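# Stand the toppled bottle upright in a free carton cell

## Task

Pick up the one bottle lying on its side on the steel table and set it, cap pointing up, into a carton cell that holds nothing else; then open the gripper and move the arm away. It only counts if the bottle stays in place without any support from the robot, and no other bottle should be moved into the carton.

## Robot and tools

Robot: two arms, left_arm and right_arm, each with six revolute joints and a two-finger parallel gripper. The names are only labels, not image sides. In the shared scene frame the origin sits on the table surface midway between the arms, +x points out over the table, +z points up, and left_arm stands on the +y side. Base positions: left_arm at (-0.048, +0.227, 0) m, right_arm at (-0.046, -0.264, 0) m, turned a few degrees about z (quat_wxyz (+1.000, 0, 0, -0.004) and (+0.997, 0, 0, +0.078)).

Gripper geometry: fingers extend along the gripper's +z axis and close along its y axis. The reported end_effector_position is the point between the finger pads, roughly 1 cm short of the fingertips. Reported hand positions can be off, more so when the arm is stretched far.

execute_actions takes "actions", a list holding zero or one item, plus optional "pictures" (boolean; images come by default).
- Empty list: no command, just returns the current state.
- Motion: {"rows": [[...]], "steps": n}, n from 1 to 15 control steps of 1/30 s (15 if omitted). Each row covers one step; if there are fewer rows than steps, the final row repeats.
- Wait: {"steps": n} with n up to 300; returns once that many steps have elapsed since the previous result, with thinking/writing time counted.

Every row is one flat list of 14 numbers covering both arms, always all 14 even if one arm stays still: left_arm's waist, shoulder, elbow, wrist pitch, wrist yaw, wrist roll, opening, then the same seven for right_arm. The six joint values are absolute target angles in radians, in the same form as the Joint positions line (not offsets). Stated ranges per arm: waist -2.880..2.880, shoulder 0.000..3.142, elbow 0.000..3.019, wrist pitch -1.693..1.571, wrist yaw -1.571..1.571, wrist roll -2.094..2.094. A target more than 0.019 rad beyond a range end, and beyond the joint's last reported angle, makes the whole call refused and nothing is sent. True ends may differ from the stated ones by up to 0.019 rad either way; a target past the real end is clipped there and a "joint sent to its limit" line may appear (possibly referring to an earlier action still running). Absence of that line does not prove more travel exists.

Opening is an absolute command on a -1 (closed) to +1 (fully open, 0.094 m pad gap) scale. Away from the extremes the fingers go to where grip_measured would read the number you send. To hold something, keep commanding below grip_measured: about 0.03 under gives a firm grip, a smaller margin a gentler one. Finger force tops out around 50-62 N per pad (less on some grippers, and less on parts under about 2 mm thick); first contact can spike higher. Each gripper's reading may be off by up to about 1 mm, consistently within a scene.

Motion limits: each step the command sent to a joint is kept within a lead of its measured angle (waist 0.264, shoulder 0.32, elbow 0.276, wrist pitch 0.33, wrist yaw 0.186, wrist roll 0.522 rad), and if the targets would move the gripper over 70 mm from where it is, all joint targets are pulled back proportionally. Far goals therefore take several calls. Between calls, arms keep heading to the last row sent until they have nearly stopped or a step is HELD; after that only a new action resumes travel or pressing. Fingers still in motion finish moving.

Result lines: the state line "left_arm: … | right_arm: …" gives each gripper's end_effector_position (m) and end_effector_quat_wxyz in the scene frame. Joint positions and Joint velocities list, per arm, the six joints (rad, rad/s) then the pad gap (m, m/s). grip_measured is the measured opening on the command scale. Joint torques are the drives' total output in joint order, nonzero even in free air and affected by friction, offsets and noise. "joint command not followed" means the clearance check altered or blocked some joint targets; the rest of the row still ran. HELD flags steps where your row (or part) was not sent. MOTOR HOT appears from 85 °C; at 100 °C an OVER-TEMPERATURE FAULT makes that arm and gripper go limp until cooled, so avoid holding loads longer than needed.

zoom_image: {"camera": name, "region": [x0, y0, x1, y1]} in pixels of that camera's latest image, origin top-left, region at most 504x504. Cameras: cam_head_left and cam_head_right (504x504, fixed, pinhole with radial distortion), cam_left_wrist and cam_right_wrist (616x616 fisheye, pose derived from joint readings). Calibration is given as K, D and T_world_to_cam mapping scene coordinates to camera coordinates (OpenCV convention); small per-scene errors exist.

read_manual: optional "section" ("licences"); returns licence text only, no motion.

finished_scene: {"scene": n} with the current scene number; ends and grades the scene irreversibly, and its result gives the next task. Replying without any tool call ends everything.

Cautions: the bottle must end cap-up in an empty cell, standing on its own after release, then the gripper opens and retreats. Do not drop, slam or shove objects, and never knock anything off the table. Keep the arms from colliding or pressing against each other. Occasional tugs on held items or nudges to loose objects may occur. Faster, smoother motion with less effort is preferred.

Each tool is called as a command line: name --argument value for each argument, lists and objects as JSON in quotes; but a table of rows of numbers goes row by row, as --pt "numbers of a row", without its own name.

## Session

execute_actions --actions '[]'

Scene clock: 0.00 s of 5440.00 s.
left_arm: end_effector_position=(+0.0564, -0.0339, +0.1369) grip_measured=+1.000 end_effector_quat_wxyz=(-0.058, -0.354, +0.932, -0.053) | right_arm: end_effector_position=(+0.4003, -0.1882, +0.2049) grip_measured=+1.000 end_effector_quat_wxyz=(+0.020, -0.701, +0.712, +0.032)
Joint positions: left_arm=[-1.103  1.049  0.751 -1.177  0.125 -1.843  0.094] | right_arm=[-0.015  1.537  1.376 -1.416 -0.076 -1.413  0.094]
Joint velocities: left_arm=[-0.024  0.015 -0.007 -0.002 -0.022 -0.095  0.   ] | right_arm=[-0.005 -0.015 -0.002  0.002 -0.022 -0.11   0.   ]
Joint torques (N m, as the arm reports them, + toward a larger angle): no reading
Motor temperatures (°C, as the motors report them): left_arm=[26 27 27 26 25 26] | right_arm=[27 28 26 25 27 27]
camera_calibration (this result's frames):
cam_left_wrist: T_world_to_cam=[[0.675717, -0.735028, 0.0560309, -0.0726761], [-0.551814, -0.453957, 0.699589, -0.0772009], [-0.488782, -0.503643, -0.712346, 0.237151], [0, 0, 0, 1]] pos_world=[0.122423, 0.0309747, 0.227015]
cam_right_wrist: T_world_to_cam=[[0.999472, -0.022963, -0.0229906, -0.401801], [-0.00748163, -0.851147, 0.524874, -0.26225], [-0.031621, -0.524425, -0.850869, 0.208527], [0, 0, 0, 1]] pos_world=[0.406221, -0.123082, 0.30584]

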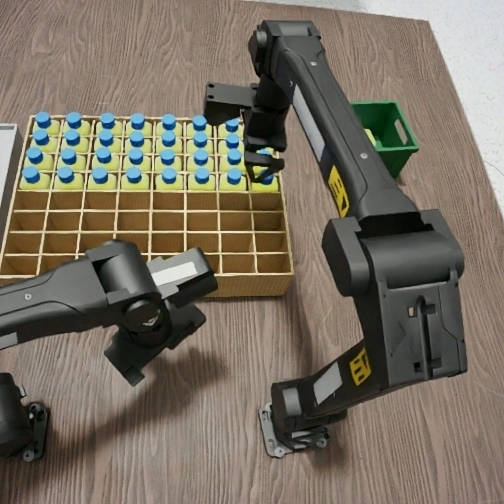

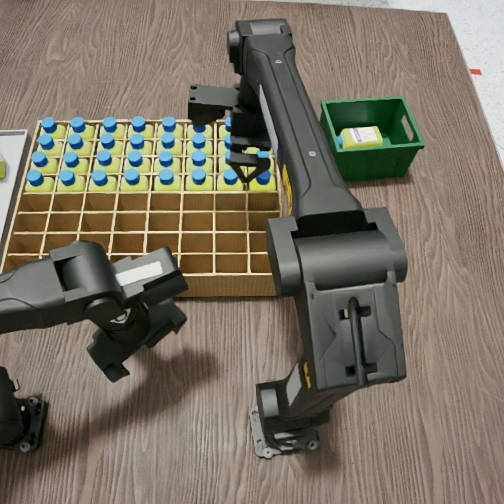

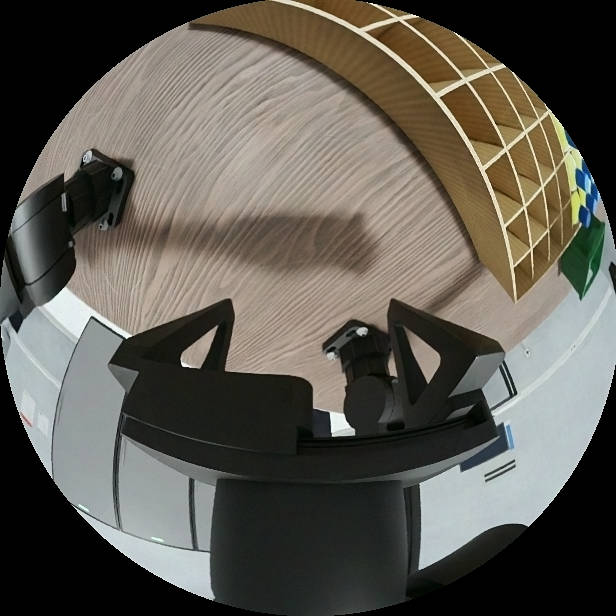

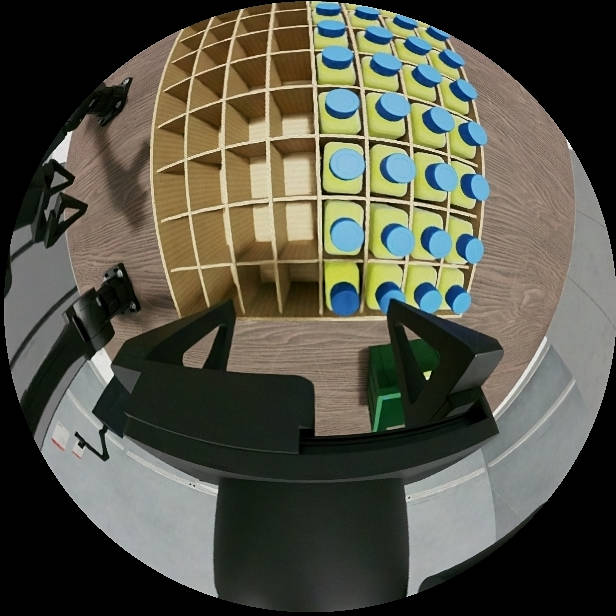

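execute_actions --actions '[{"rows":[[-0.9,0.8,0.8,-1.2,0,-1,1,-0.015,1.537,1.376,-1.416,-0.076,-1.413,1]],"steps":10}]' --pictures false

execute_actions --actions '[{"rows":[[0.4,0.8,0.9,-1.2,0,0,1,-0.015,1.537,1.376,-1.416,-0.076,-1.413,1]]}]' --pictures false

execute_actions --actions '[{"rows":[[0.4,1.1,1.23,-1.1,0,0,1,-0.015,1.537,1.376,-1.416,-0.076,-1.413,1]]}]' --pictures false

execute_actions --actions '[{"steps":20}]'

Scene clock: 2.40 s of 5440.00 s.
left_arm: end_effector_position=(+0.1191, +0.0174, +0.2154) grip_measured=+1.000 end_effector_quat_wxyz=(+0.099, -0.128, +0.973, -0.163) | right_arm: end_effector_position=(+0.4003, -0.1882, +0.2049) grip_measured=+1.000 end_effector_quat_wxyz=(+0.020, -0.701, +0.712, +0.032)
Joint positions: left_arm=[-0.887  0.76   0.767 -1.193 -0.    -1.156  0.094] | right_arm=[-0.015  1.537  1.376 -1.416 -0.076 -1.413  0.094]
Joint velocities: left_arm=[-0.054  0.054  0.027 -0.017 -0.095  0.857  0.   ] | right_arm=[-0.005 -0.005 -0.012  0.017 -0.037 -0.022  0.   ]
Joint torques (N m, as the arm reports them, + toward a larger angle): left_arm=[-3.2   2.88 14.17  0.86 -0.1   0.14] | right_arm=[ -0.24 -11.98  10.26  -0.18  -0.12  -0.04]
Motor temperatures (°C, as the motors report them): left_arm=[26 27 28 26 25 26] | right_arm=[27 28 27 25 27 27]
Steps of this call (steps 1 to 62: nothing new was sent; steps 63 to 72: all 10 steps of this action). Readings (joint positions):
63: left_arm=[-1.094 1.037 0.751 -1.178 0.091 -1.788] | right_arm=[-0.015 1.537 1.376 -1.416 -0.076 -1.413]
64: left_arm=[-1.065 1.010 0.749 -1.180 0.059 -1.719] | right_arm=[-0.015 1.537 1.376 -1.416 -0.076 -1.413]
66: left_arm=[-0.980 0.921 0.749 -1.183 0.018 -1.549] | right_arm=[-0.015 1.537 1.376 -1.416 -0.076 -1.413]
70: left_arm=[-0.885 0.770 0.761 -1.193 -0.000 -1.238] | right_arm=[-0.015 1.537 1.376 -1.416 -0.076 -1.413]
72: the state above

Scene clock: 2.90 s of 5440.00 s.
left_arm: end_effector_position=(+0.2264, +0.3181, +0.2426) grip_measured=+1.000 end_effector_quat_wxyz=(+0.207, -0.212, +0.955, +0.022) | right_arm: end_effector_position=(+0.4003, -0.1882, +0.2049) grip_measured=+1.000 end_effector_quat_wxyz=(+0.020, -0.701, +0.712, +0.032)
Joint positions: left_arm=[ 0.328  0.804  0.848 -1.196 -0.002 -0.116  0.094] | right_arm=[-0.015  1.537  1.376 -1.416 -0.076 -1.413  0.094]
Joint velocities: left_arm=[ 2.31  -0.005  0.002  0.007 -0.022  0.652  0.   ] | right_arm=[-0.005  0.005  0.017 -0.012 -0.007 -0.007  0.   ]
Joint torques (N m, as the arm reports them, + toward a larger angle): left_arm=[-8.05 -0.93 16.13  0.99  0.16  0.19] | right_arm=[ -0.18 -11.31  10.24  -0.08  -0.08   0.  ]
Motor temperatures (°C, as the motors report them): left_arm=[26 27 28 26 25 26] | right_arm=[27 28 27 25 27 27]
Steps of this call (steps 1 to 15: all 15 steps of this action). Readings (joint positions):
1: left_arm=[-0.868 0.764 0.772 -1.195 0.008 -1.082] | right_arm=[-0.015 1.537 1.376 -1.416 -0.076 -1.413]
2: left_arm=[-0.817 0.773 0.781 -1.196 0.008 -1.000] | right_arm=[-0.015 1.537 1.376 -1.416 -0.076 -1.413]
4: left_arm=[-0.672 0.791 0.806 -1.196 0.008 -0.834] | right_arm=[-0.015 1.537 1.376 -1.416 -0.076 -1.413]
8: left_arm=[-0.327 0.804 0.842 -1.196 0.004 -0.475] | right_arm=[-0.015 1.537 1.376 -1.416 -0.076 -1.413]
15: the state above

Scene clock: 3.40 s of 5440.00 s.
left_arm: end_effector_position=(+0.3404, +0.3912, +0.3172) grip_measured=+1.000 end_effector_quat_wxyz=(+0.262, -0.201, +0.943, +0.052) | right_arm: end_effector_position=(+0.4003, -0.1882, +0.2049) grip_measured=+1.000 end_effector_quat_wxyz=(+0.020, -0.701, +0.712, +0.032)
Joint positions: left_arm=[ 0.407  1.111  1.185 -1.104 -0.004 -0.02   0.094] | right_arm=[-0.015  1.537  1.376 -1.416 -0.076 -1.413  0.094]
Joint velocities: left_arm=[-0.005 -0.093  0.007 -0.007  0.007 -0.022  0.   ] | right_arm=[-0.015 -0.005 -0.007 -0.012  0.007  0.051  0.   ]
Joint torques (N m, as the arm reports them, + toward a larger angle): left_arm=[-2.66 -5.09 15.71  1.41  0.12  0.15] | right_arm=[ -0.23 -11.83  10.12   0.04  -0.13  -0.02]
Motor temperatures (°C, as the motors report them): left_arm=[26 27 29 26 25 26] | right_arm=[27 28 27 25 27 27]
Steps of this call (steps 1 to 15: all 15 steps of this action). Readings (joint positions):
1: left_arm=[0.389 0.818 0.858 -1.195 -0.006 -0.105] | right_arm=[-0.015 1.537 1.376 -1.416 -0.076 -1.413]
2: left_arm=[0.420 0.849 0.883 -1.190 -0.007 -0.098] | right_arm=[-0.015 1.537 1.376 -1.416 -0.076 -1.413]
4: left_arm=[0.431 0.939 0.957 -1.170 -0.007 -0.082] | right_arm=[-0.015 1.537 1.376 -1.416 -0.076 -1.413]
8: left_arm=[0.419 1.090 1.115 -1.128 -0.005 -0.050] | right_arm=[-0.015 1.537 1.376 -1.416 -0.076 -1.413]
15: the state above

Scene clock: 4.07 s of 5440.00 s.
left_arm: end_effector_position=(+0.3391, +0.3907, +0.3201) grip_measured=+1.000 end_effector_quat_wxyz=(+0.265, -0.197, +0.942, +0.054) | right_arm: end_effector_position=(+0.4003, -0.1882, +0.2049) grip_measured=+1.000 end_effector_quat_wxyz=(+0.020, -0.701, +0.712, +0.032)
Joint positions: left_arm=[ 0.407  1.104  1.185 -1.104 -0.004 -0.013  0.094] | right_arm=[-0.015  1.537  1.376 -1.416 -0.076 -1.413  0.094]
Joint velocities: left_arm=[-0.005 -0.005 -0.007 -0.002  0.007  0.081  0.   ] | right_arm=[ 0.005  0.005  0.007 -0.017 -0.022  0.007  0.   ]
Joint torques (N m, as the arm reports them, + toward a larger angle): left_arm=[-2.88 -4.93 15.79  1.43  0.12  0.14] | right_arm=[ -0.74 -11.63  10.34  -0.24  -0.08   0.02]
Motor temperatures (°C, as the motors report them): left_arm=[26 27 29 26 25 26] | right_arm=[27 28 27 25 27 27]
Steps of this call (steps 1 to 15: the robot went on to your last target; steps 16 to 20: nothing new was sent). Readings (joint positions):
1: left_arm=[0.407 1.108 1.185 -1.104 -0.004 -0.019] | right_arm=[-0.015 1.537 1.376 -1.416 -0.076 -1.413]
2: left_arm=[0.407 1.105 1.185 -1.104 -0.004 -0.018] | right_arm=[-0.015 1.537 1.376 -1.416 -0.076 -1.413]
4: left_arm=[0.407 1.104 1.185 -1.104 -0.004 -0.016] | right_arm=[-0.015 1.537 1.376 -1.416 -0.076 -1.413]
8: left_arm=[0.407 1.104 1.185 -1.104 -0.004 -0.014] | right_arm=[-0.015 1.537 1.376 -1.416 -0.076 -1.413]
20: the state above
All arms were judged still, so your last target was given up. Only a new action makes them travel on or press farther. Fingers that are still opening or closing keep moving.
camera_calibration (this result's frames):
cam_left_wrist: T_world_to_cam=[[0.410843, -0.911649, 0.0101987, 0.211625], [-0.908913, -0.408684, 0.082788, 0.444225], [-0.0713055, -0.0432826, -0.996515, 0.48917], [0, 0, 0, 1]] pos_world=[0.351697, 0.395648, 0.44853]
cam_right_wrist: T_world_to_cam=[[0.999472, -0.022963, -0.0229906, -0.401801], [-0.00748163, -0.851147, 0.524874, -0.26225], [-0.031621, -0.524425, -0.850869, 0.208527], [0, 0, 0, 1]] pos_world=[0.406221, -0.123082, 0.30584]

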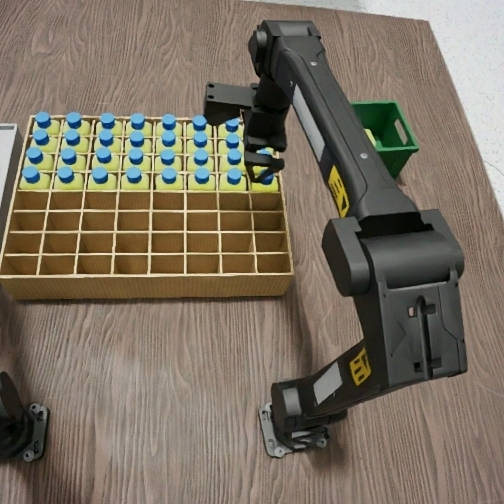

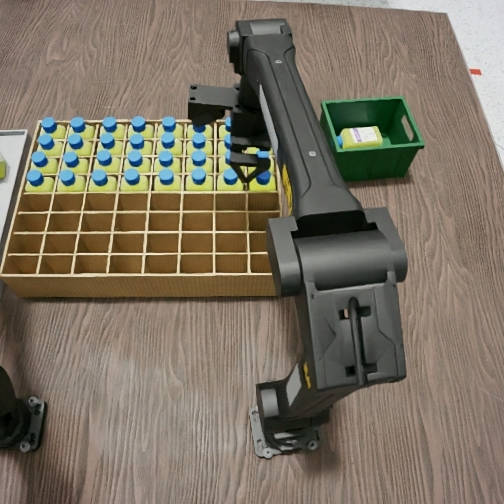

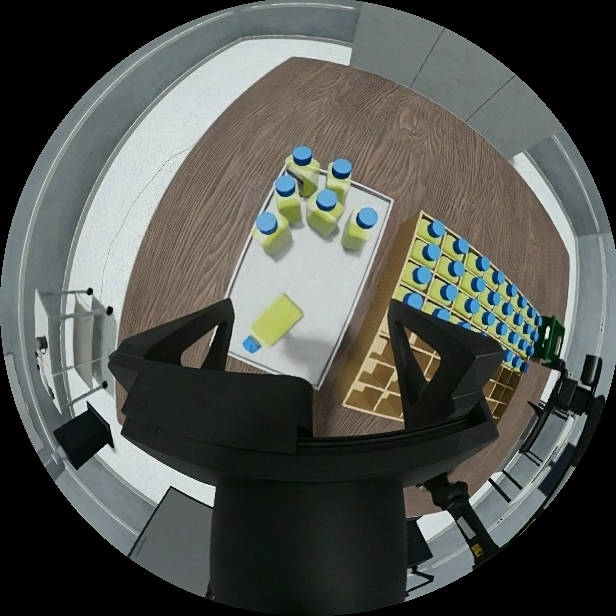

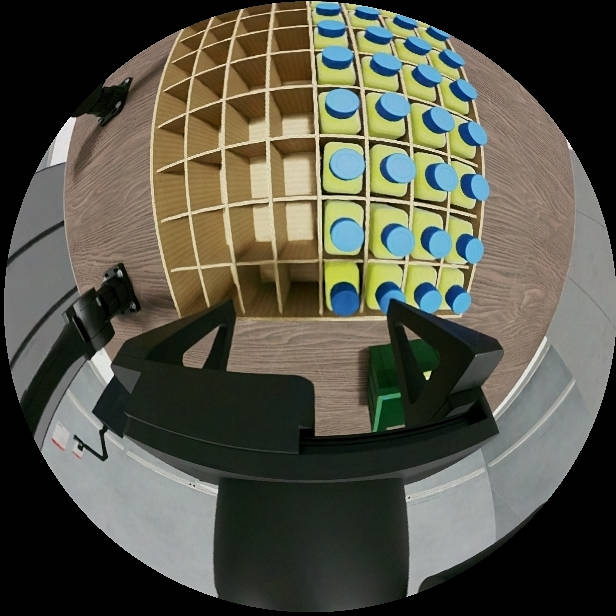

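execute_actions --actions '[{"rows":[[0.633,1.3,1.02,-1.25,0,-2.094,0.5,-0.015,1.537,1.376,-1.416,-0.076,-1.413,1]]}]' --pictures false

execute_actions --actions '[{"steps":15}]' --pictures false

execute_actions --actions '[{"rows":[[0.633,1.41,0.905,-1.03,0,-2.094,0.5,-0.015,1.537,1.376,-1.416,-0.076,-1.413,1]]}]'

Scene clock: 7.07 s of 5440.00 s.
left_arm: end_effector_position=(+0.2367, +0.4374, +0.1384) grip_measured=+0.503 end_effector_quat_wxyz=(+0.011, +0.781, -0.625, -0.003) | right_arm: end_effector_position=(+0.4003, -0.1882, +0.2049) grip_measured=+1.000 end_effector_quat_wxyz=(+0.020, -0.701, +0.712, +0.032)
Joint positions: left_arm=[ 0.645  1.339  0.99  -1.244 -0.    -1.155  0.071] | right_arm=[-0.015  1.537  1.376 -1.416 -0.076 -1.413  0.094]
Joint velocities: left_arm=[-0.054 -0.181  0.007 -0.007 -0.037 -2.777  0.   ] | right_arm=[-0.015  0.005 -0.002 -0.007 -0.037 -0.081  0.   ]
Joint torques (N m, as the arm reports them, + toward a larger angle): left_arm=[-3.39 -8.78 12.74  0.23 -0.13 -0.02] | right_arm=[ -0.04 -12.41  10.39   0.03  -0.08  -0.01]
Motor temperatures (°C, as the motors report them): left_arm=[26 27 30 26 25 26] | right_arm=[27 29 27 25 27 27]
Steps of this call (steps 1 to 75: nothing new was sent; steps 76 to 90: all 15 steps of this action). Readings (joint positions):
76: left_arm=[0.413 1.108 1.179 -1.112 -0.001 -0.044] | right_arm=[-0.015 1.537 1.376 -1.416 -0.076 -1.413]
77: left_arm=[0.428 1.114 1.171 -1.126 -0.000 -0.082] | right_arm=[-0.015 1.537 1.376 -1.416 -0.076 -1.413]
79: left_arm=[0.475 1.141 1.137 -1.154 -0.000 -0.168] | right_arm=[-0.015 1.537 1.376 -1.416 -0.076 -1.413]
83: left_arm=[0.588 1.246 1.054 -1.213 -0.000 -0.460] | right_arm=[-0.015 1.537 1.376 -1.416 -0.076 -1.413]
90: the state above

Scene clock: 7.57 s of 5440.00 s.
left_arm: end_effector_position=(+0.2368, +0.4363, +0.1504) grip_measured=+0.503 end_effector_quat_wxyz=(-0.005, +0.971, -0.239, +0.004) | right_arm: end_effector_position=(+0.4003, -0.1882, +0.2049) grip_measured=+1.000 end_effector_quat_wxyz=(+0.020, -0.701, +0.712, +0.032)
Joint positions: left_arm=[ 0.642  1.303  0.99  -1.245 -0.    -2.025  0.071] | right_arm=[-0.015  1.537  1.376 -1.416 -0.076 -1.413  0.094]
Joint velocities: left_arm=[-0.005  0.005 -0.012 -0.027 -0.037 -0.286 -0.   ] | right_arm=[ 0.005 -0.005 -0.012 -0.017  0.022  0.037  0.   ]
Joint torques (N m, as the arm reports them, + toward a larger angle): left_arm=[-3.1  -6.06 12.85  0.22 -0.12 -0.06] | right_arm=[ -0.5  -11.87  10.2   -0.2   -0.1    0.  ]
Motor temperatures (°C, as the motors report them): left_arm=[26 27 30 26 25 26] | right_arm=[27 29 27 25 27 27]
joint sent to its limit (left arm) — the command would take joint 6 (wrist roll) past its lower limit, so that joint was sent only as far as its limit.
Steps of this call (steps 1 to 15: the robot went on to your last target). Readings (joint positions):
1: left_arm=[0.644 1.332 0.990 -1.244 -0.000 -1.254] | right_arm=[-0.015 1.537 1.376 -1.416 -0.076 -1.413]
2: left_arm=[0.643 1.324 0.990 -1.245 -0.000 -1.353] | right_arm=[-0.015 1.537 1.376 -1.416 -0.076 -1.413]
4: left_arm=[0.642 1.311 0.990 -1.245 -0.000 -1.551] | right_arm=[-0.015 1.537 1.376 -1.416 -0.076 -1.413]
8: left_arm=[0.642 1.303 0.990 -1.245 -0.000 -1.856] | right_arm=[-0.015 1.537 1.376 -1.416 -0.076 -1.413]
15: the state above

Scene clock: 8.07 s of 5440.00 s.
left_arm: end_effector_position=(+0.2420, +0.4401, +0.0740) grip_measured=+0.503 end_effector_quat_wxyz=(+0.002, +0.976, -0.218, -0.001) | right_arm: end_effector_position=(+0.4003, -0.1882, +0.2049) grip_measured=+1.000 end_effector_quat_wxyz=(+0.020, -0.701, +0.712, +0.032)
Joint positions: left_arm=[ 0.642  1.422  0.886 -1.039 -0.    -2.068  0.071] | right_arm=[-0.015  1.537  1.376 -1.416 -0.076 -1.413  0.094]
Joint velocities: left_arm=[-0.015 -0.083 -0.007 -0.012  0.037  0.051 -0.001] | right_arm=[-0.005  0.005 -0.007 -0.012 -0.022 -0.051  0.   ]
Joint torques (N m, as the arm reports them, + toward a larger angle): left_arm=[-3.09 -7.36 10.83  0.68 -0.12 -0.05] | right_arm=[ -0.48 -11.94  10.28   0.03  -0.07   0.  ]
Motor temperatures (°C, as the motors report them): left_arm=[26 27 30 26 25 26] | right_arm=[27 29 28 25 27 27]
joint sent to its limit (left arm) — the command would take joint 6 (wrist roll) past its lower limit, so that joint was sent only as far as its limit.
Steps of this call (steps 1 to 15: all 15 steps of this action). Readings (joint positions):
1: left_arm=[0.642 1.308 0.977 -1.202 -0.000 -2.035] | right_arm=[-0.015 1.537 1.376 -1.416 -0.076 -1.413]
2: left_arm=[0.642 1.316 0.960 -1.137 -0.000 -2.042] | right_arm=[-0.015 1.537 1.376 -1.416 -0.076 -1.413]
4: left_arm=[0.642 1.362 0.930 -1.068 -0.000 -2.052] | right_arm=[-0.015 1.537 1.376 -1.416 -0.076 -1.413]
8: left_arm=[0.642 1.434 0.891 -1.042 -0.000 -2.062] | right_arm=[-0.015 1.537 1.376 -1.416 -0.076 -1.413]
15: the state above
camera_calibration (this result's frames):
cam_left_wrist: T_world_to_cam=[[0.413249, 0.910609, -0.00410443, -0.502458], [0.737936, -0.33224, 0.587424, -0.0730516], [0.53355, -0.245781, -0.809269, 0.168077], [0, 0, 0, 1]] pos_world=[0.17187, 0.474583, 0.17687]
cam_right_wrist: T_world_to_cam=[[0.999472, -0.022963, -0.0229906, -0.401801], [-0.00748163, -0.851147, 0.524874, -0.26225], [-0.031621, -0.524425, -0.850869, 0.208527], [0, 0, 0, 1]] pos_world=[0.406221, -0.123082, 0.30584]

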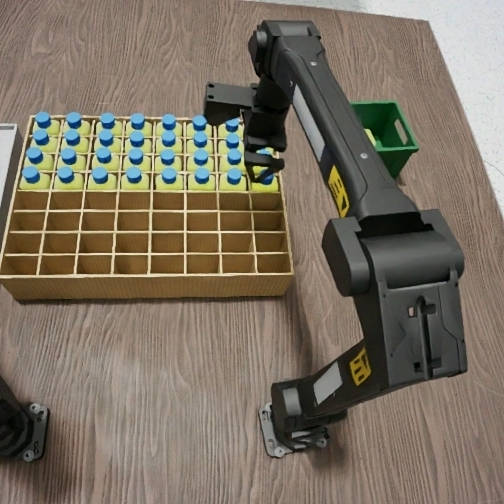

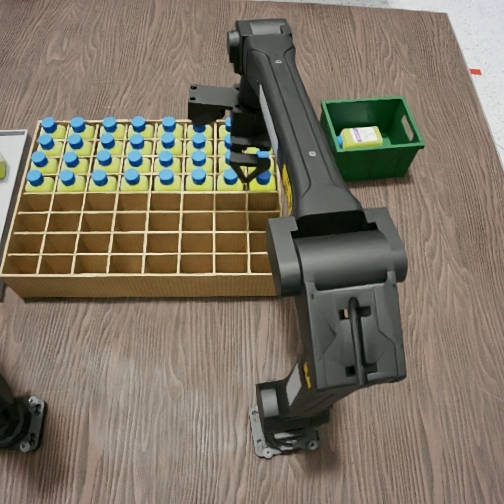

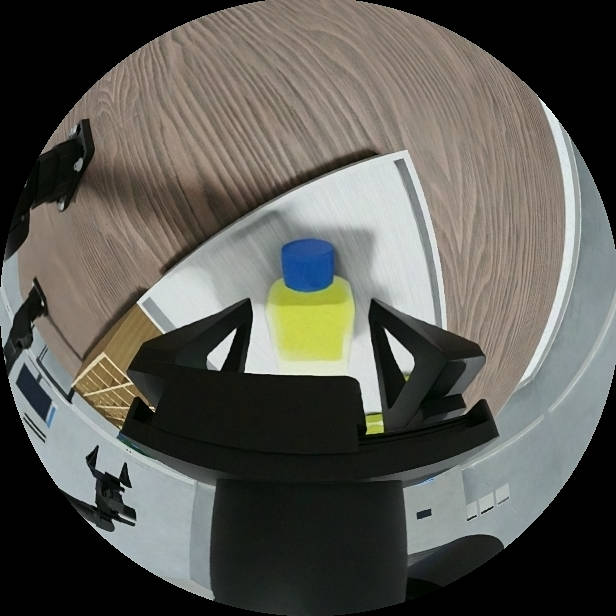

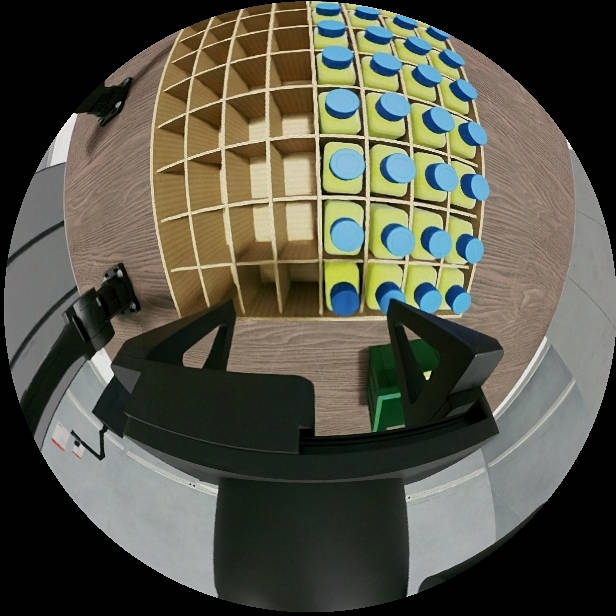

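execute_actions --actions '[{"rows":[[0.633,1.445,0.865,-0.98,0,-2.07,0.5,-0.015,1.537,1.376,-1.416,-0.076,-1.413,1]]}]' --pictures false

execute_actions --actions '[{"rows":[[0.633,1.445,0.865,-0.98,0,-2.07,-0.1,-0.015,1.537,1.376,-1.416,-0.076,-1.413,1]]}]'

Scene clock: 10.67 s of 5440.00 s.
left_arm: end_effector_position=(+0.2415, +0.4397, +0.0586) grip_measured=+0.503 end_effector_quat_wxyz=(+0.001, +0.976, -0.217, -0.001) | right_arm: end_effector_position=(+0.4003, -0.1882, +0.2049) grip_measured=+1.000 end_effector_quat_wxyz=(+0.020, -0.701, +0.712, +0.032)
Joint positions: left_arm=[ 0.642  1.443  0.86  -0.989 -0.    -2.07   0.071] | right_arm=[-0.015  1.537  1.376 -1.416 -0.076 -1.413  0.094]
Joint velocities: left_arm=[-0.005 -0.005  0.017 -0.012 -0.007 -0.037 -0.001] | right_arm=[-0.005 -0.005  0.017  0.007 -0.051 -0.051  0.   ]
Joint torques (N m, as the arm reports them, + toward a larger angle): left_arm=[-3.08 -7.07  9.26  0.71 -0.12  0.04] | right_arm=[ -0.88 -12.26  10.31  -0.12  -0.07  -0.07]
Motor temperatures (°C, as the motors report them): left_arm=[26 27 30 26 25 26] | right_arm=[27 29 28 25 27 27]
joint sent to its limit (left arm) — the command would take joint 6 (wrist roll) past its lower limit, so that joint was sent only as far as its limit.
Steps of this call (steps 1 to 15: the robot went on to your last target; steps 16 to 63: nothing new was sent; steps 64 to 78: all 15 steps of this action). Readings (joint positions):
64: left_arm=[0.642 1.420 0.883 -1.028 -0.000 -2.070] | right_arm=[-0.015 1.537 1.376 -1.416 -0.076 -1.413]
65: left_arm=[0.642 1.422 0.878 -1.012 -0.000 -2.070] | right_arm=[-0.015 1.537 1.376 -1.416 -0.076 -1.413]
67: left_arm=[0.642 1.430 0.870 -0.996 -0.000 -2.070] | right_arm=[-0.015 1.537 1.376 -1.416 -0.076 -1.413]
71: left_arm=[0.642 1.443 0.861 -0.991 -0.000 -2.070] | right_arm=[-0.015 1.537 1.376 -1.416 -0.076 -1.413]
78: the state above

Scene clock: 11.17 s of 5440.00 s.
left_arm: end_effector_position=(+0.2416, +0.4398, +0.0586) grip_measured=+0.119 end_effector_quat_wxyz=(+0.000, +0.976, -0.217, -0.000) | right_arm: end_effector_position=(+0.4003, -0.1882, +0.2049) grip_measured=+1.000 end_effector_quat_wxyz=(+0.020, -0.701, +0.712, +0.032)
Joint positions: left_arm=[ 0.642  1.443  0.86  -0.989 -0.    -2.07   0.053] | right_arm=[-0.015  1.537  1.376 -1.416 -0.076 -1.413  0.094]
Joint velocities: left_arm=[-0.015 -0.005  0.012  0.012  0.051 -0.037  0.   ] | right_arm=[-0.015 -0.005  0.002 -0.002 -0.037 -0.022  0.   ]
Joint torques (N m, as the arm reports them, + toward a larger angle): left_arm=[-3.19 -6.51  9.27  0.69 -0.12  0.04] | right_arm=[  0.2  -11.89  10.35  -0.05  -0.11  -0.02]
Motor temperatures (°C, as the motors report them): left_arm=[26 27 30 26 25 26] | right_arm=[27 29 28 25 27 27]
Steps of this call (steps 1 to 15: all 15 steps of this action). Readings (joint positions):
1: left_arm=[0.642 1.443 0.860 -0.989 -0.000 -2.070] | right_arm=[-0.015 1.537 1.376 -1.416 -0.076 -1.413]
2: left_arm=[0.642 1.443 0.860 -0.989 -0.000 -2.070] | right_arm=[-0.015 1.537 1.376 -1.416 -0.076 -1.413]
4: left_arm=[0.642 1.443 0.860 -0.989 -0.000 -2.070] | right_arm=[-0.015 1.537 1.376 -1.416 -0.076 -1.413]
8: left_arm=[0.642 1.443 0.860 -0.989 -0.000 -2.070] | right_arm=[-0.015 1.537 1.376 -1.416 -0.076 -1.413]
15: the state above
camera_calibration (this result's frames):
cam_left_wrist: T_world_to_cam=[[0.411866, 0.911244, -0.00110813, -0.502181], [0.736818, -0.332313, 0.588785, -0.0635801], [0.536158, -0.243317, -0.808289, 0.154004], [0, 0, 0, 1]] pos_world=[0.171108, 0.473953, 0.161358]
cam_right_wrist: T_world_to_cam=[[0.999472, -0.022963, -0.0229906, -0.401801], [-0.00748163, -0.851147, 0.524874, -0.26225], [-0.031621, -0.524425, -0.850869, 0.208527], [0, 0, 0, 1]] pos_world=[0.406221, -0.123082, 0.30584]

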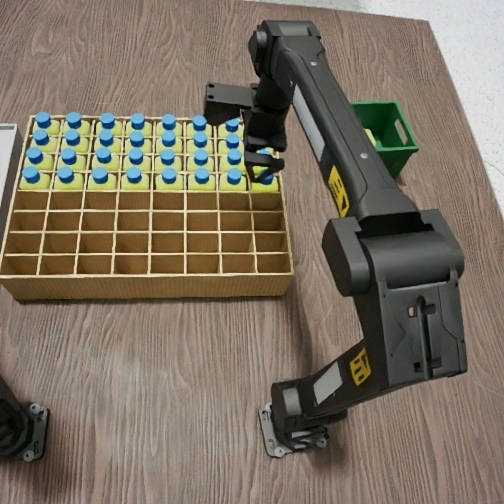

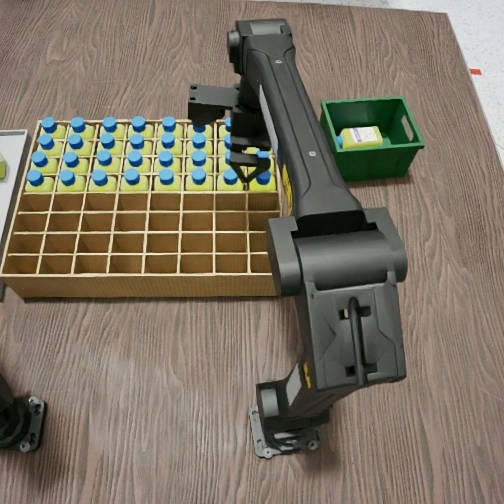

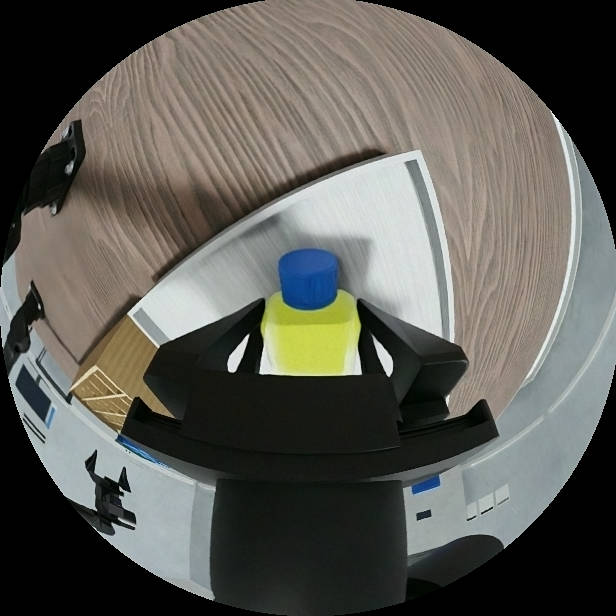

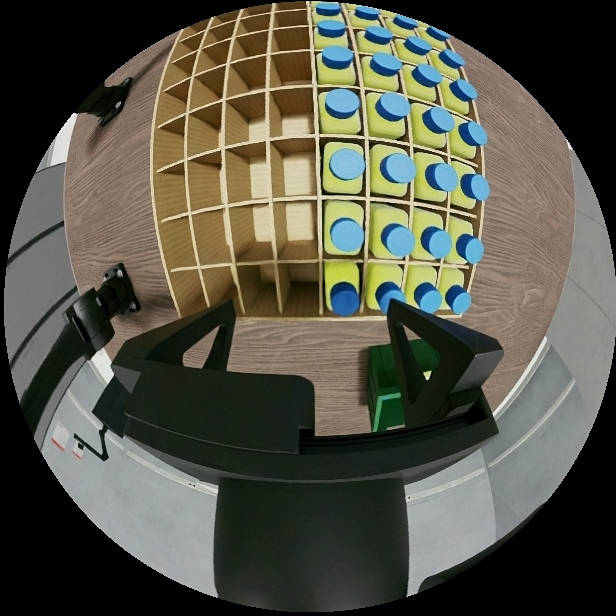

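execute_actions --actions '[{"rows":[[0.633,0.9,0.9,-1.1,0,-1.5,-0.1,-0.015,1.537,1.376,-1.416,-0.076,-1.413,1]]}]' --pictures false

execute_actions --actions '[{"rows":[[0.2,0.8,0.65,0.2,-0.6,0,-0.1,-0.015,1.537,1.376,-1.416,-0.076,-1.413,1]]}]' --pictures false

execute_actions --actions '[{"steps":12}]' --pictures false

execute_actions --actions '[{"rows":[[-1.18,1.05,0.44,0.65,-1.235,0.012,-0.1,-0.015,1.537,1.376,-1.416,-0.076,-1.413,1]]}]' --pictures false

execute_actions --actions '[{"steps":20}]' --pictures false

execute_actions --actions '[{"rows":[[-1.18,1.28,0.375,0.95,-1.235,0.012,-0.1,-0.015,1.537,1.376,-1.416,-0.076,-1.413,1]]}]' --pictures false

execute_actions --actions '[{"rows":[[-1.18,1.37,0.345,1.07,-1.235,0.012,-0.1,-0.015,1.537,1.376,-1.416,-0.076,-1.413,1]]}]'

Scene clock: 16.67 s of 5440.00 s.
left_arm: end_effector_position=(+0.2102, +0.4167, +0.2506) grip_measured=+0.120 end_effector_quat_wxyz=(-0.219, +0.862, -0.443, +0.109) | right_arm: end_effector_position=(+0.4003, -0.1882, +0.2049) grip_measured=+1.000 end_effector_quat_wxyz=(+0.020, -0.701, +0.712, +0.032)
Joint positions: left_arm=[ 0.642  0.847  0.867 -1.096 -0.    -1.558  0.053] | right_arm=[-0.015  1.537  1.376 -1.416 -0.076 -1.413  0.094]
Joint velocities: left_arm=[ 0.005  0.083  0.002 -0.002 -0.037  0.33  -0.   ] | right_arm=[-0.015 -0.005 -0.012 -0.007  0.007  0.007  0.   ]
Joint torques (N m, as the arm reports them, + toward a larger angle): left_arm=[-3.07  2.58 14.51  1.02 -0.11  0.16] | right_arm=[ -0.64 -12.39  10.21  -0.1   -0.11  -0.06]
Motor temperatures (°C, as the motors report them): left_arm=[26 28 30 26 25 26] | right_arm=[27 29 28 25 27 27]
Steps of this call (steps 1 to 15: the robot went on to your last target; steps 16 to 90: nothing new was sent; then 2.00 s passed at rest; steps 91 to 105: all 15 steps of this action). Readings (joint positions):
91: left_arm=[0.642 1.431 0.860 -0.996 -0.000 -2.024] | right_arm=[-0.015 1.537 1.376 -1.416 -0.076 -1.413]
92: left_arm=[0.642 1.406 0.856 -1.013 -0.000 -1.967] | right_arm=[-0.015 1.537 1.376 -1.416 -0.076 -1.413]
94: left_arm=[0.642 1.321 0.852 -1.044 -0.000 -1.872] | right_arm=[-0.015 1.537 1.376 -1.416 -0.076 -1.413]
98: left_arm=[0.642 1.090 0.852 -1.070 -0.000 -1.731] | right_arm=[-0.015 1.537 1.376 -1.416 -0.076 -1.413]
105: the state above

Scene clock: 17.17 s of 5440.00 s.
left_arm: end_effector_position=(+0.3278, +0.3937, +0.3511) grip_measured=+0.121 end_effector_quat_wxyz=(+0.656, -0.348, +0.643, +0.190) | right_arm: end_effector_position=(+0.4003, -0.1882, +0.2049) grip_measured=+1.000 end_effector_quat_wxyz=(+0.020, -0.701, +0.712, +0.032)
Joint positions: left_arm=[ 0.19   0.816  0.595  0.139 -0.595 -0.261  0.053] | right_arm=[-0.015  1.537  1.376 -1.416 -0.076 -1.413  0.094]
Joint velocities: left_arm=[ 0.093 -0.142  0.037  0.706 -0.095  1.663 -0.   ] | right_arm=[ 0.005 -0.005  0.002 -0.022 -0.037 -0.022  0.   ]
Joint torques (N m, as the arm reports them, + toward a larger angle): left_arm=[-1.95 -2.07 16.84  2.02 -0.21  0.1 ] | right_arm=[  0.3  -11.24  10.32  -0.08  -0.1   -0.06]
Motor temperatures (°C, as the motors report them): left_arm=[26 28 30 26 25 26] | right_arm=[27 29 28 25 27 27]
Steps of this call (steps 1 to 15: all 15 steps of this action). Readings (joint positions):
1: left_arm=[0.618 0.843 0.840 -1.036 -0.082 -1.486] | right_arm=[-0.015 1.537 1.376 -1.416 -0.076 -1.413]
2: left_arm=[0.564 0.830 0.788 -0.925 -0.192 -1.395] | right_arm=[-0.015 1.537 1.376 -1.416 -0.076 -1.413]
4: left_arm=[0.402 0.813 0.675 -0.714 -0.404 -1.197] | right_arm=[-0.015 1.537 1.376 -1.416 -0.076 -1.413]
8: left_arm=[0.171 0.827 0.592 -0.344 -0.571 -0.817] | right_arm=[-0.015 1.537 1.376 -1.416 -0.076 -1.413]
15: the state above

Scene clock: 17.57 s of 5440.00 s.
left_arm: end_effector_position=(+0.3250, +0.3952, +0.3633) grip_measured=+0.121 end_effector_quat_wxyz=(+0.645, -0.277, +0.662, +0.263) | right_arm: end_effector_position=(+0.4003, -0.1882, +0.2049) grip_measured=+1.000 end_effector_quat_wxyz=(+0.020, -0.701, +0.712, +0.032)
Joint positions: left_arm=[ 0.194  0.805  0.595  0.174 -0.597 -0.029  0.053] | right_arm=[-0.015  1.537  1.376 -1.416 -0.076 -1.413  0.094]
Joint velocities: left_arm=[-0.015 -0.024 -0.022 -0.002 -0.007  0.11   0.   ] | right_arm=[-0.005 -0.005 -0.007 -0.007 -0.007 -0.037  0.   ]
Joint torques (N m, as the arm reports them, + toward a larger angle): left_arm=[-1.87 -1.46 17.06  2.6  -0.18  0.19] | right_arm=[ -0.46 -11.82  10.18  -0.19  -0.06  -0.05]
Motor temperatures (°C, as the motors report them): left_arm=[26 28 31 26 25 26] | right_arm=[27 29 29 25 27 27]
Steps of this call (steps 1 to 12: the robot went on to your last target). Readings (joint positions):
1: left_arm=[0.193 0.811 0.595 0.157 -0.596 -0.211] | right_arm=[-0.015 1.537 1.376 -1.416 -0.076 -1.413]
2: left_arm=[0.194 0.807 0.595 0.167 -0.597 -0.171] | right_arm=[-0.015 1.537 1.376 -1.416 -0.076 -1.413]
4: left_arm=[0.194 0.805 0.595 0.174 -0.597 -0.113] | right_arm=[-0.015 1.537 1.376 -1.416 -0.076 -1.413]
8: left_arm=[0.194 0.805 0.595 0.174 -0.597 -0.053] | right_arm=[-0.015 1.537 1.376 -1.416 -0.076 -1.413]
12: the state above

Scene clock: 18.07 s of 5440.00 s.
left_arm: end_effector_position=(+0.3020, +0.1025, +0.2512) grip_measured=+0.121 end_effector_quat_wxyz=(+0.679, -0.137, +0.701, +0.168) | right_arm: end_effector_position=(+0.4003, -0.1882, +0.2049) grip_measured=+1.000 end_effector_quat_wxyz=(+0.020, -0.701, +0.712, +0.032)
Joint positions: left_arm=[-0.782  1.082  0.41   0.613 -1.225 -0.005  0.053] | right_arm=[-0.015  1.537  1.376 -1.416 -0.076 -1.413  0.094]
Joint velocities: left_arm=[-2.271 -0.112  0.002  0.076 -0.081  0.022 -0.001] | right_arm=[-0.015 -0.005  0.007  0.002  0.022  0.037  0.   ]
Joint torques (N m, as the arm reports them, + toward a larger angle): left_arm=[-1.17 -3.99 11.88  2.28 -0.3   0.15] | right_arm=[ -0.15 -12.39  10.1   -0.24  -0.04  -0.05]
Motor temperatures (°C, as the motors report them): left_arm=[26 28 31 26 25 26] | right_arm=[27 29 29 25 27 27]
Steps of this call (steps 1 to 15: all 15 steps of this action). Readings (joint positions):
1: left_arm=[0.180 0.816 0.583 0.211 -0.649 -0.026] | right_arm=[-0.015 1.537 1.376 -1.416 -0.076 -1.413]
2: left_arm=[0.151 0.837 0.567 0.275 -0.711 -0.025] | right_arm=[-0.015 1.537 1.376 -1.416 -0.076 -1.413]
4: left_arm=[0.059 0.906 0.522 0.405 -0.844 -0.021] | right_arm=[-0.015 1.537 1.376 -1.416 -0.076 -1.413]
8: left_arm=[-0.224 1.056 0.438 0.566 -1.162 -0.010] | right_arm=[-0.015 1.537 1.376 -1.416 -0.076 -1.413]
15: the state above

Scene clock: 18.73 s of 5440.00 s.
left_arm: end_effector_position=(+0.2245, -0.0218, +0.2584) grip_measured=+0.121 end_effector_quat_wxyz=(+0.704, -0.005, +0.710, +0.023) | right_arm: end_effector_position=(+0.4003, -0.1882, +0.2049) grip_measured=+1.000 end_effector_quat_wxyz=(+0.020, -0.701, +0.712, +0.032)
Joint positions: left_arm=[-1.184  1.065  0.41   0.628 -1.232 -0.001  0.053] | right_arm=[-0.015  1.537  1.376 -1.416 -0.076 -1.413  0.094]
Joint velocities: left_arm=[-0.005  0.005 -0.002  0.002  0.022  0.066  0.   ] | right_arm=[-0.005 -0.005  0.007  0.017  0.007 -0.022  0.   ]
Joint torques (N m, as the arm reports them, + toward a larger angle): left_arm=[-1.99 -3.71 12.51  2.23 -0.19  0.14] | right_arm=[ -0.59 -11.85  10.49   0.05  -0.06  -0.05]
Motor temperatures (°C, as the motors report them): left_arm=[26 28 31 26 25 26] | right_arm=[27 29 29 25 27 27]
Steps of this call (steps 1 to 20: the robot went on to your last target). Readings (joint positions):
1: left_arm=[-0.860 1.079 0.410 0.615 -1.226 -0.005] | right_arm=[-0.015 1.537 1.376 -1.416 -0.076 -1.413]
2: left_arm=[-0.938 1.076 0.410 0.618 -1.227 -0.005] | right_arm=[-0.015 1.537 1.376 -1.416 -0.076 -1.413]
4: left_arm=[-1.090 1.073 0.410 0.622 -1.227 -0.004] | right_arm=[-0.015 1.537 1.376 -1.416 -0.076 -1.413]
8: left_arm=[-1.219 1.069 0.410 0.628 -1.227 -0.002] | right_arm=[-0.015 1.537 1.376 -1.416 -0.076 -1.413]
20: the state above

Scene clock: 19.23 s of 5440.00 s.
left_arm: end_effector_position=(+0.2275, -0.0289, +0.2037) grip_measured=+0.121 end_effector_quat_wxyz=(+0.706, -0.011, +0.708, +0.019) | right_arm: end_effector_position=(+0.4003, -0.1882, +0.2049) grip_measured=+1.000 end_effector_quat_wxyz=(+0.020, -0.701, +0.712, +0.032)
Joint positions: left_arm=[-1.184  1.293  0.354  0.929 -1.235  0.002  0.053] | right_arm=[-0.015  1.537  1.376 -1.416 -0.076 -1.413  0.094]
Joint velocities: left_arm=[ 0.005 -0.054 -0.022  0.037 -0.007 -0.007 -0.   ] | right_arm=[-0.015  0.005  0.002 -0.002 -0.022 -0.022  0.   ]
Joint torques (N m, as the arm reports them, + toward a larger angle): left_arm=[-2.38 -4.17  9.76  2.13 -0.07  0.13] | right_arm=[ -0.47 -12.1   10.18  -0.23  -0.03   0.  ]
Motor temperatures (°C, as the motors report them): left_arm=[26 28 31 26 25 26] | right_arm=[27 29 29 25 27 27]
Steps of this call (steps 1 to 15: all 15 steps of this action). Readings (joint positions):
1: left_arm=[-1.184 1.088 0.403 0.700 -1.235 0.002] | right_arm=[-0.015 1.537 1.376 -1.416 -0.076 -1.413]
2: left_arm=[-1.184 1.131 0.397 0.800 -1.236 0.002] | right_arm=[-0.015 1.537 1.376 -1.416 -0.076 -1.413]
4: left_arm=[-1.184 1.232 0.390 0.892 -1.236 0.002] | right_arm=[-0.015 1.537 1.376 -1.416 -0.076 -1.413]
8: left_arm=[-1.184 1.320 0.360 0.912 -1.235 0.002] | right_arm=[-0.015 1.537 1.376 -1.416 -0.076 -1.413]
15: the state above

Scene clock: 19.73 s of 5440.00 s.
left_arm: end_effector_position=(+0.2274, -0.0285, +0.1841) grip_measured=+0.121 end_effector_quat_wxyz=(+0.707, -0.014, +0.707, +0.016) | right_arm: end_effector_position=(+0.4003, -0.1882, +0.2049) grip_measured=+1.000 end_effector_quat_wxyz=(+0.020, -0.701, +0.712, +0.032)
Joint positions: left_arm=[-1.184  1.383  0.335  1.048 -1.235  0.002  0.053] | right_arm=[-0.015  1.537  1.376 -1.416 -0.076 -1.413  0.094]
Joint velocities: left_arm=[-0.005 -0.005  0.012  0.007 -0.022 -0.022  0.001] | right_arm=[-0.005  0.005 -0.002 -0.002 -0.051 -0.007  0.   ]
Joint torques (N m, as the arm reports them, + toward a larger angle): left_arm=[-2.   -5.36  7.76  2.23 -0.04  0.12] | right_arm=[ -0.06 -11.44  10.26  -0.32  -0.05  -0.04]
Motor temperatures (°C, as the motors report them): left_arm=[26 28 31 26 25 26] | right_arm=[27 29 29 25 27 27]
Steps of this call (steps 1 to 15: all 15 steps of this action). Readings (joint positions):
1: left_arm=[-1.184 1.300 0.351 0.957 -1.235 0.002] | right_arm=[-0.015 1.537 1.376 -1.416 -0.076 -1.413]
2: left_arm=[-1.184 1.316 0.348 0.997 -1.235 0.002] | right_arm=[-0.015 1.537 1.376 -1.416 -0.076 -1.413]
4: left_arm=[-1.184 1.353 0.345 1.034 -1.235 0.002] | right_arm=[-0.015 1.537 1.376 -1.416 -0.076 -1.413]
8: left_arm=[-1.184 1.383 0.336 1.042 -1.235 0.002] | right_arm=[-0.015 1.537 1.376 -1.416 -0.076 -1.413]
15: the state above
camera_calibration (this result's frames):
cam_left_wrist: T_world_to_cam=[[0.042993, -0.999015, 0.0109948, -0.0421781], [-0.588284, -0.0342088, -0.807931, 0.284334], [0.807511, 0.0282673, -0.589175, 0.0548206], [0, 0, 0, 1]] pos_world=[0.124814, -0.0339595, 0.262485]
cam_right_wrist: T_world_to_cam=[[0.999472, -0.022963, -0.0229906, -0.401801], [-0.00748163, -0.851147, 0.524874, -0.26225], [-0.031621, -0.524425, -0.850869, 0.208527], [0, 0, 0, 1]] pos_world=[0.406221, -0.123082, 0.30584]

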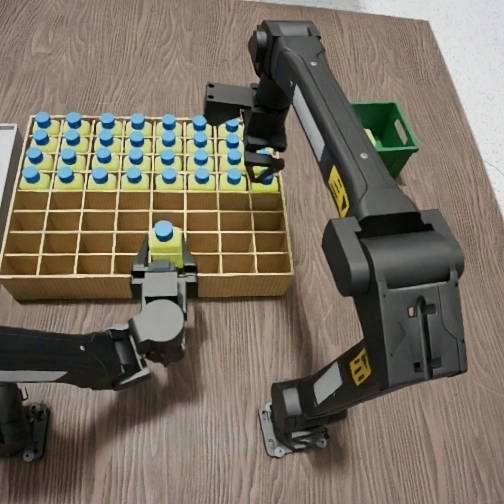

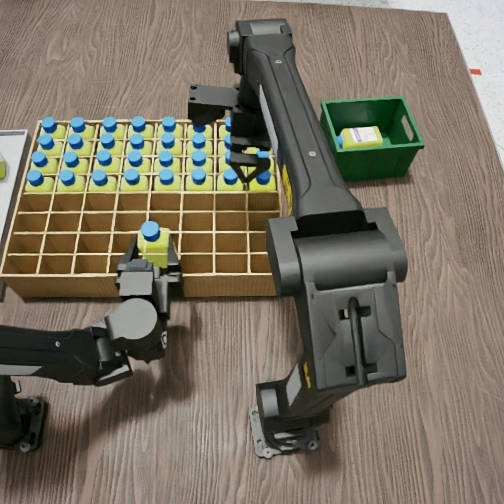

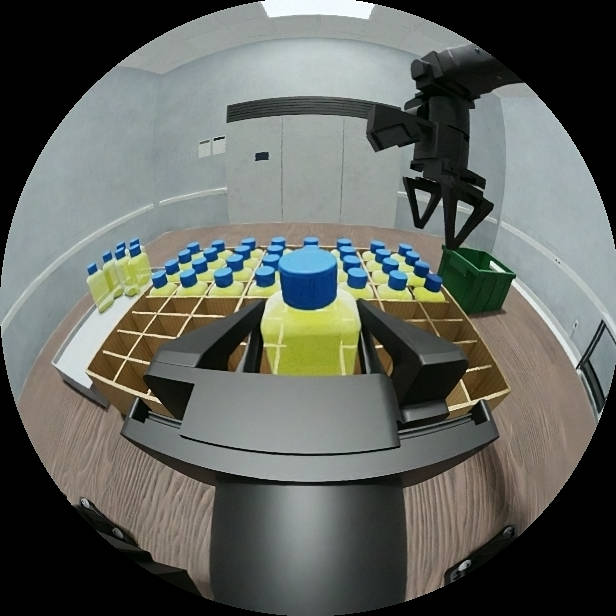

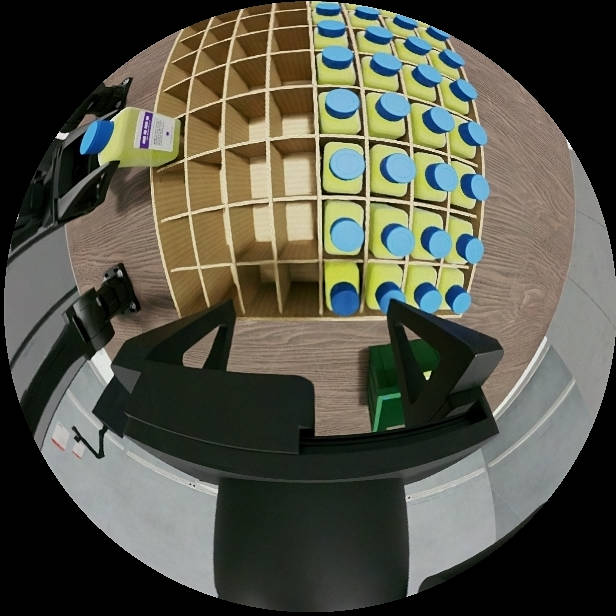

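execute_actions --actions '[{"rows":[[-1.2,1.38,0.34,1.07,-1.25,0.05,-0.1,-0.015,1.537,1.376,-1.416,-0.076,-1.413,1]],"steps":10}]' --pictures false

execute_actions --actions '[{"rows":[[-1.2,1.49,0.322,1.19,-1.25,0.05,-0.1,-0.015,1.537,1.376,-1.416,-0.076,-1.413,1]]}]'

Scene clock: 21.57 s of 5440.00 s.
left_arm: end_effector_position=(+0.2251, -0.0287, +0.1872) grip_measured=+0.121 end_effector_quat_wxyz=(+0.709, -0.011, +0.705, +0.021) | right_arm: end_effector_position=(+0.4003, -0.1882, +0.2049) grip_measured=+1.000 end_effector_quat_wxyz=(+0.020, -0.701, +0.712, +0.032)
Joint positions: left_arm=[-1.193  1.381  0.335  1.067 -1.246  0.034  0.053] | right_arm=[-0.015  1.537  1.376 -1.416 -0.076 -1.413  0.094]
Joint velocities: left_arm=[-0.015 -0.005  0.012  0.002 -0.022 -0.037 -0.001] | right_arm=[-0.015 -0.005  0.022  0.002  0.051  0.007  0.   ]
Joint torques (N m, as the arm reports them, + toward a larger angle): left_arm=[-2.92 -4.18  7.34  1.52 -0.19  0.13] | right_arm=[ -0.31 -11.98  10.29   0.04  -0.08  -0.01]
Motor temperatures (°C, as the motors report them): left_arm=[26 28 31 26 25 26] | right_arm=[27 29 29 25 27 27]
Steps of this call (steps 1 to 15: the robot went on to your last target; steps 16 to 45: nothing new was sent; steps 46 to 55: all 10 steps of this action). Readings (joint positions):
46: left_arm=[-1.174 1.371 0.336 1.067 -1.241 0.008] | right_arm=[-0.015 1.537 1.376 -1.416 -0.076 -1.413]
47: left_arm=[-1.178 1.373 0.336 1.067 -1.245 0.014] | right_arm=[-0.015 1.537 1.376 -1.416 -0.076 -1.413]
49: left_arm=[-1.187 1.377 0.335 1.067 -1.246 0.023] | right_arm=[-0.015 1.537 1.376 -1.416 -0.076 -1.413]
53: left_arm=[-1.193 1.381 0.335 1.067 -1.246 0.031] | right_arm=[-0.015 1.537 1.376 -1.416 -0.076 -1.413]
55: the state above

Scene clock: 22.07 s of 5440.00 s.
left_arm: end_effector_position=(+0.2241, -0.0259, +0.1537) grip_measured=+0.121 end_effector_quat_wxyz=(+0.703, +0.006, +0.710, +0.039) | right_arm: end_effector_position=(+0.4003, -0.1882, +0.2049) grip_measured=+1.000 end_effector_quat_wxyz=(+0.020, -0.701, +0.712, +0.032)
Joint positions: left_arm=[-1.193  1.508  0.312  1.169 -1.247  0.037  0.053] | right_arm=[-0.015  1.537  1.376 -1.416 -0.076 -1.413  0.094]
Joint velocities: left_arm=[-0.005  0.005 -0.002 -0.007 -0.066  0.007 -0.001] | right_arm=[-0.005 -0.015 -0.017  0.012 -0.051  0.022  0.   ]
Joint torques (N m, as the arm reports them, + toward a larger angle): left_arm=[-2.9  -5.7   6.43  2.24 -0.16  0.14] | right_arm=[  0.06 -11.5   10.39  -0.2   -0.13  -0.01]
Motor temperatures (°C, as the motors report them): left_arm=[26 28 31 26 25 26] | right_arm=[27 29 29 25 27 27]
Steps of this call (steps 1 to 15: all 15 steps of this action). Readings (joint positions):
1: left_arm=[-1.193 1.392 0.332 1.092 -1.247 0.035] | right_arm=[-0.015 1.537 1.376 -1.416 -0.076 -1.413]
2: left_arm=[-1.193 1.414 0.331 1.128 -1.247 0.035] | right_arm=[-0.015 1.537 1.376 -1.416 -0.076 -1.413]
4: left_arm=[-1.193 1.467 0.326 1.157 -1.247 0.036] | right_arm=[-0.015 1.537 1.376 -1.416 -0.076 -1.413]
8: left_arm=[-1.193 1.509 0.313 1.161 -1.247 0.037] | right_arm=[-0.015 1.537 1.376 -1.416 -0.076 -1.413]
15: the state above
camera_calibration (this result's frames):
cam_left_wrist: T_world_to_cam=[[0.0468116, -0.997663, -0.0497636, -0.0306163], [-0.59735, 0.0119701, -0.801892, 0.260197], [0.800614, 0.0672641, -0.595394, 0.0429904], [0, 0, 0, 1]] pos_world=[0.122443, -0.0365511, 0.232722]
cam_right_wrist: T_world_to_cam=[[0.999472, -0.022963, -0.0229906, -0.401801], [-0.00748163, -0.851147, 0.524874, -0.26225], [-0.031621, -0.524425, -0.850869, 0.208527], [0, 0, 0, 1]] pos_world=[0.406221, -0.123082, 0.30584]

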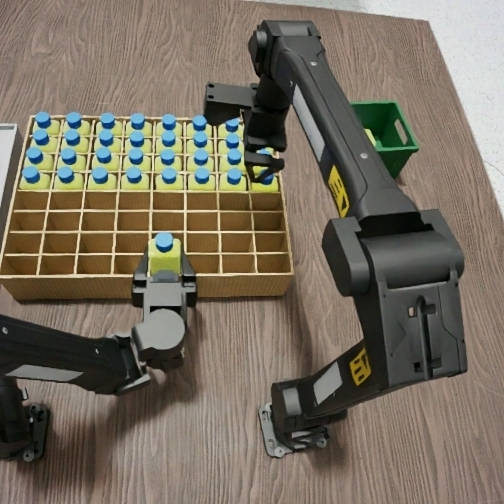

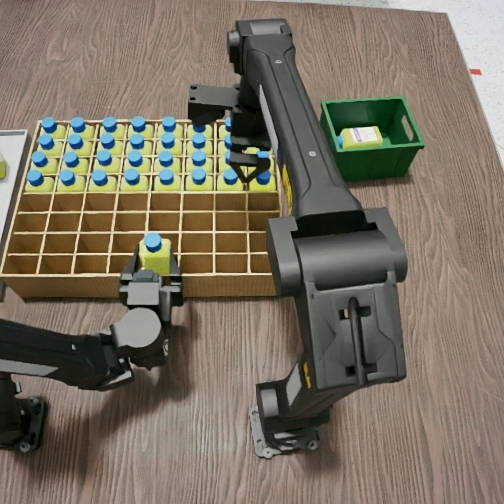

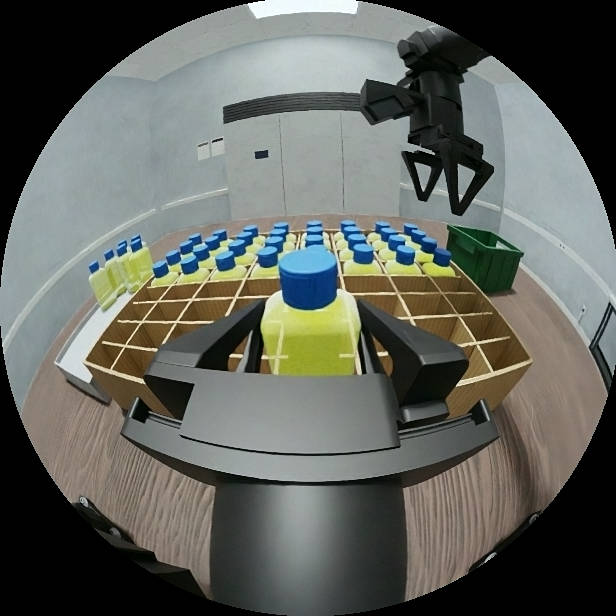

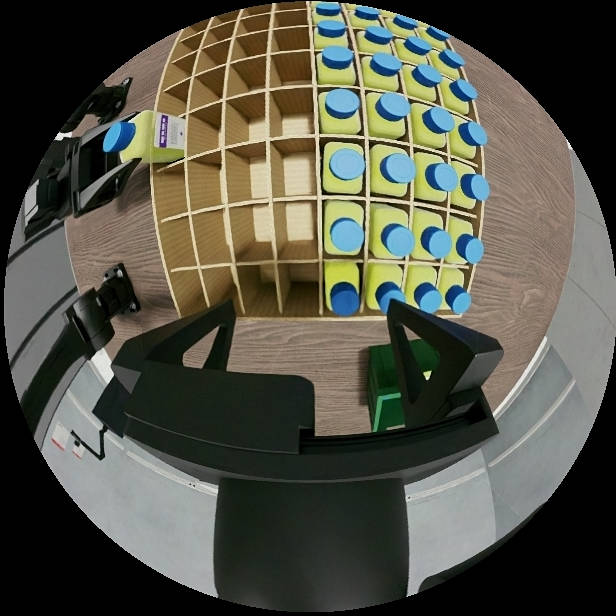

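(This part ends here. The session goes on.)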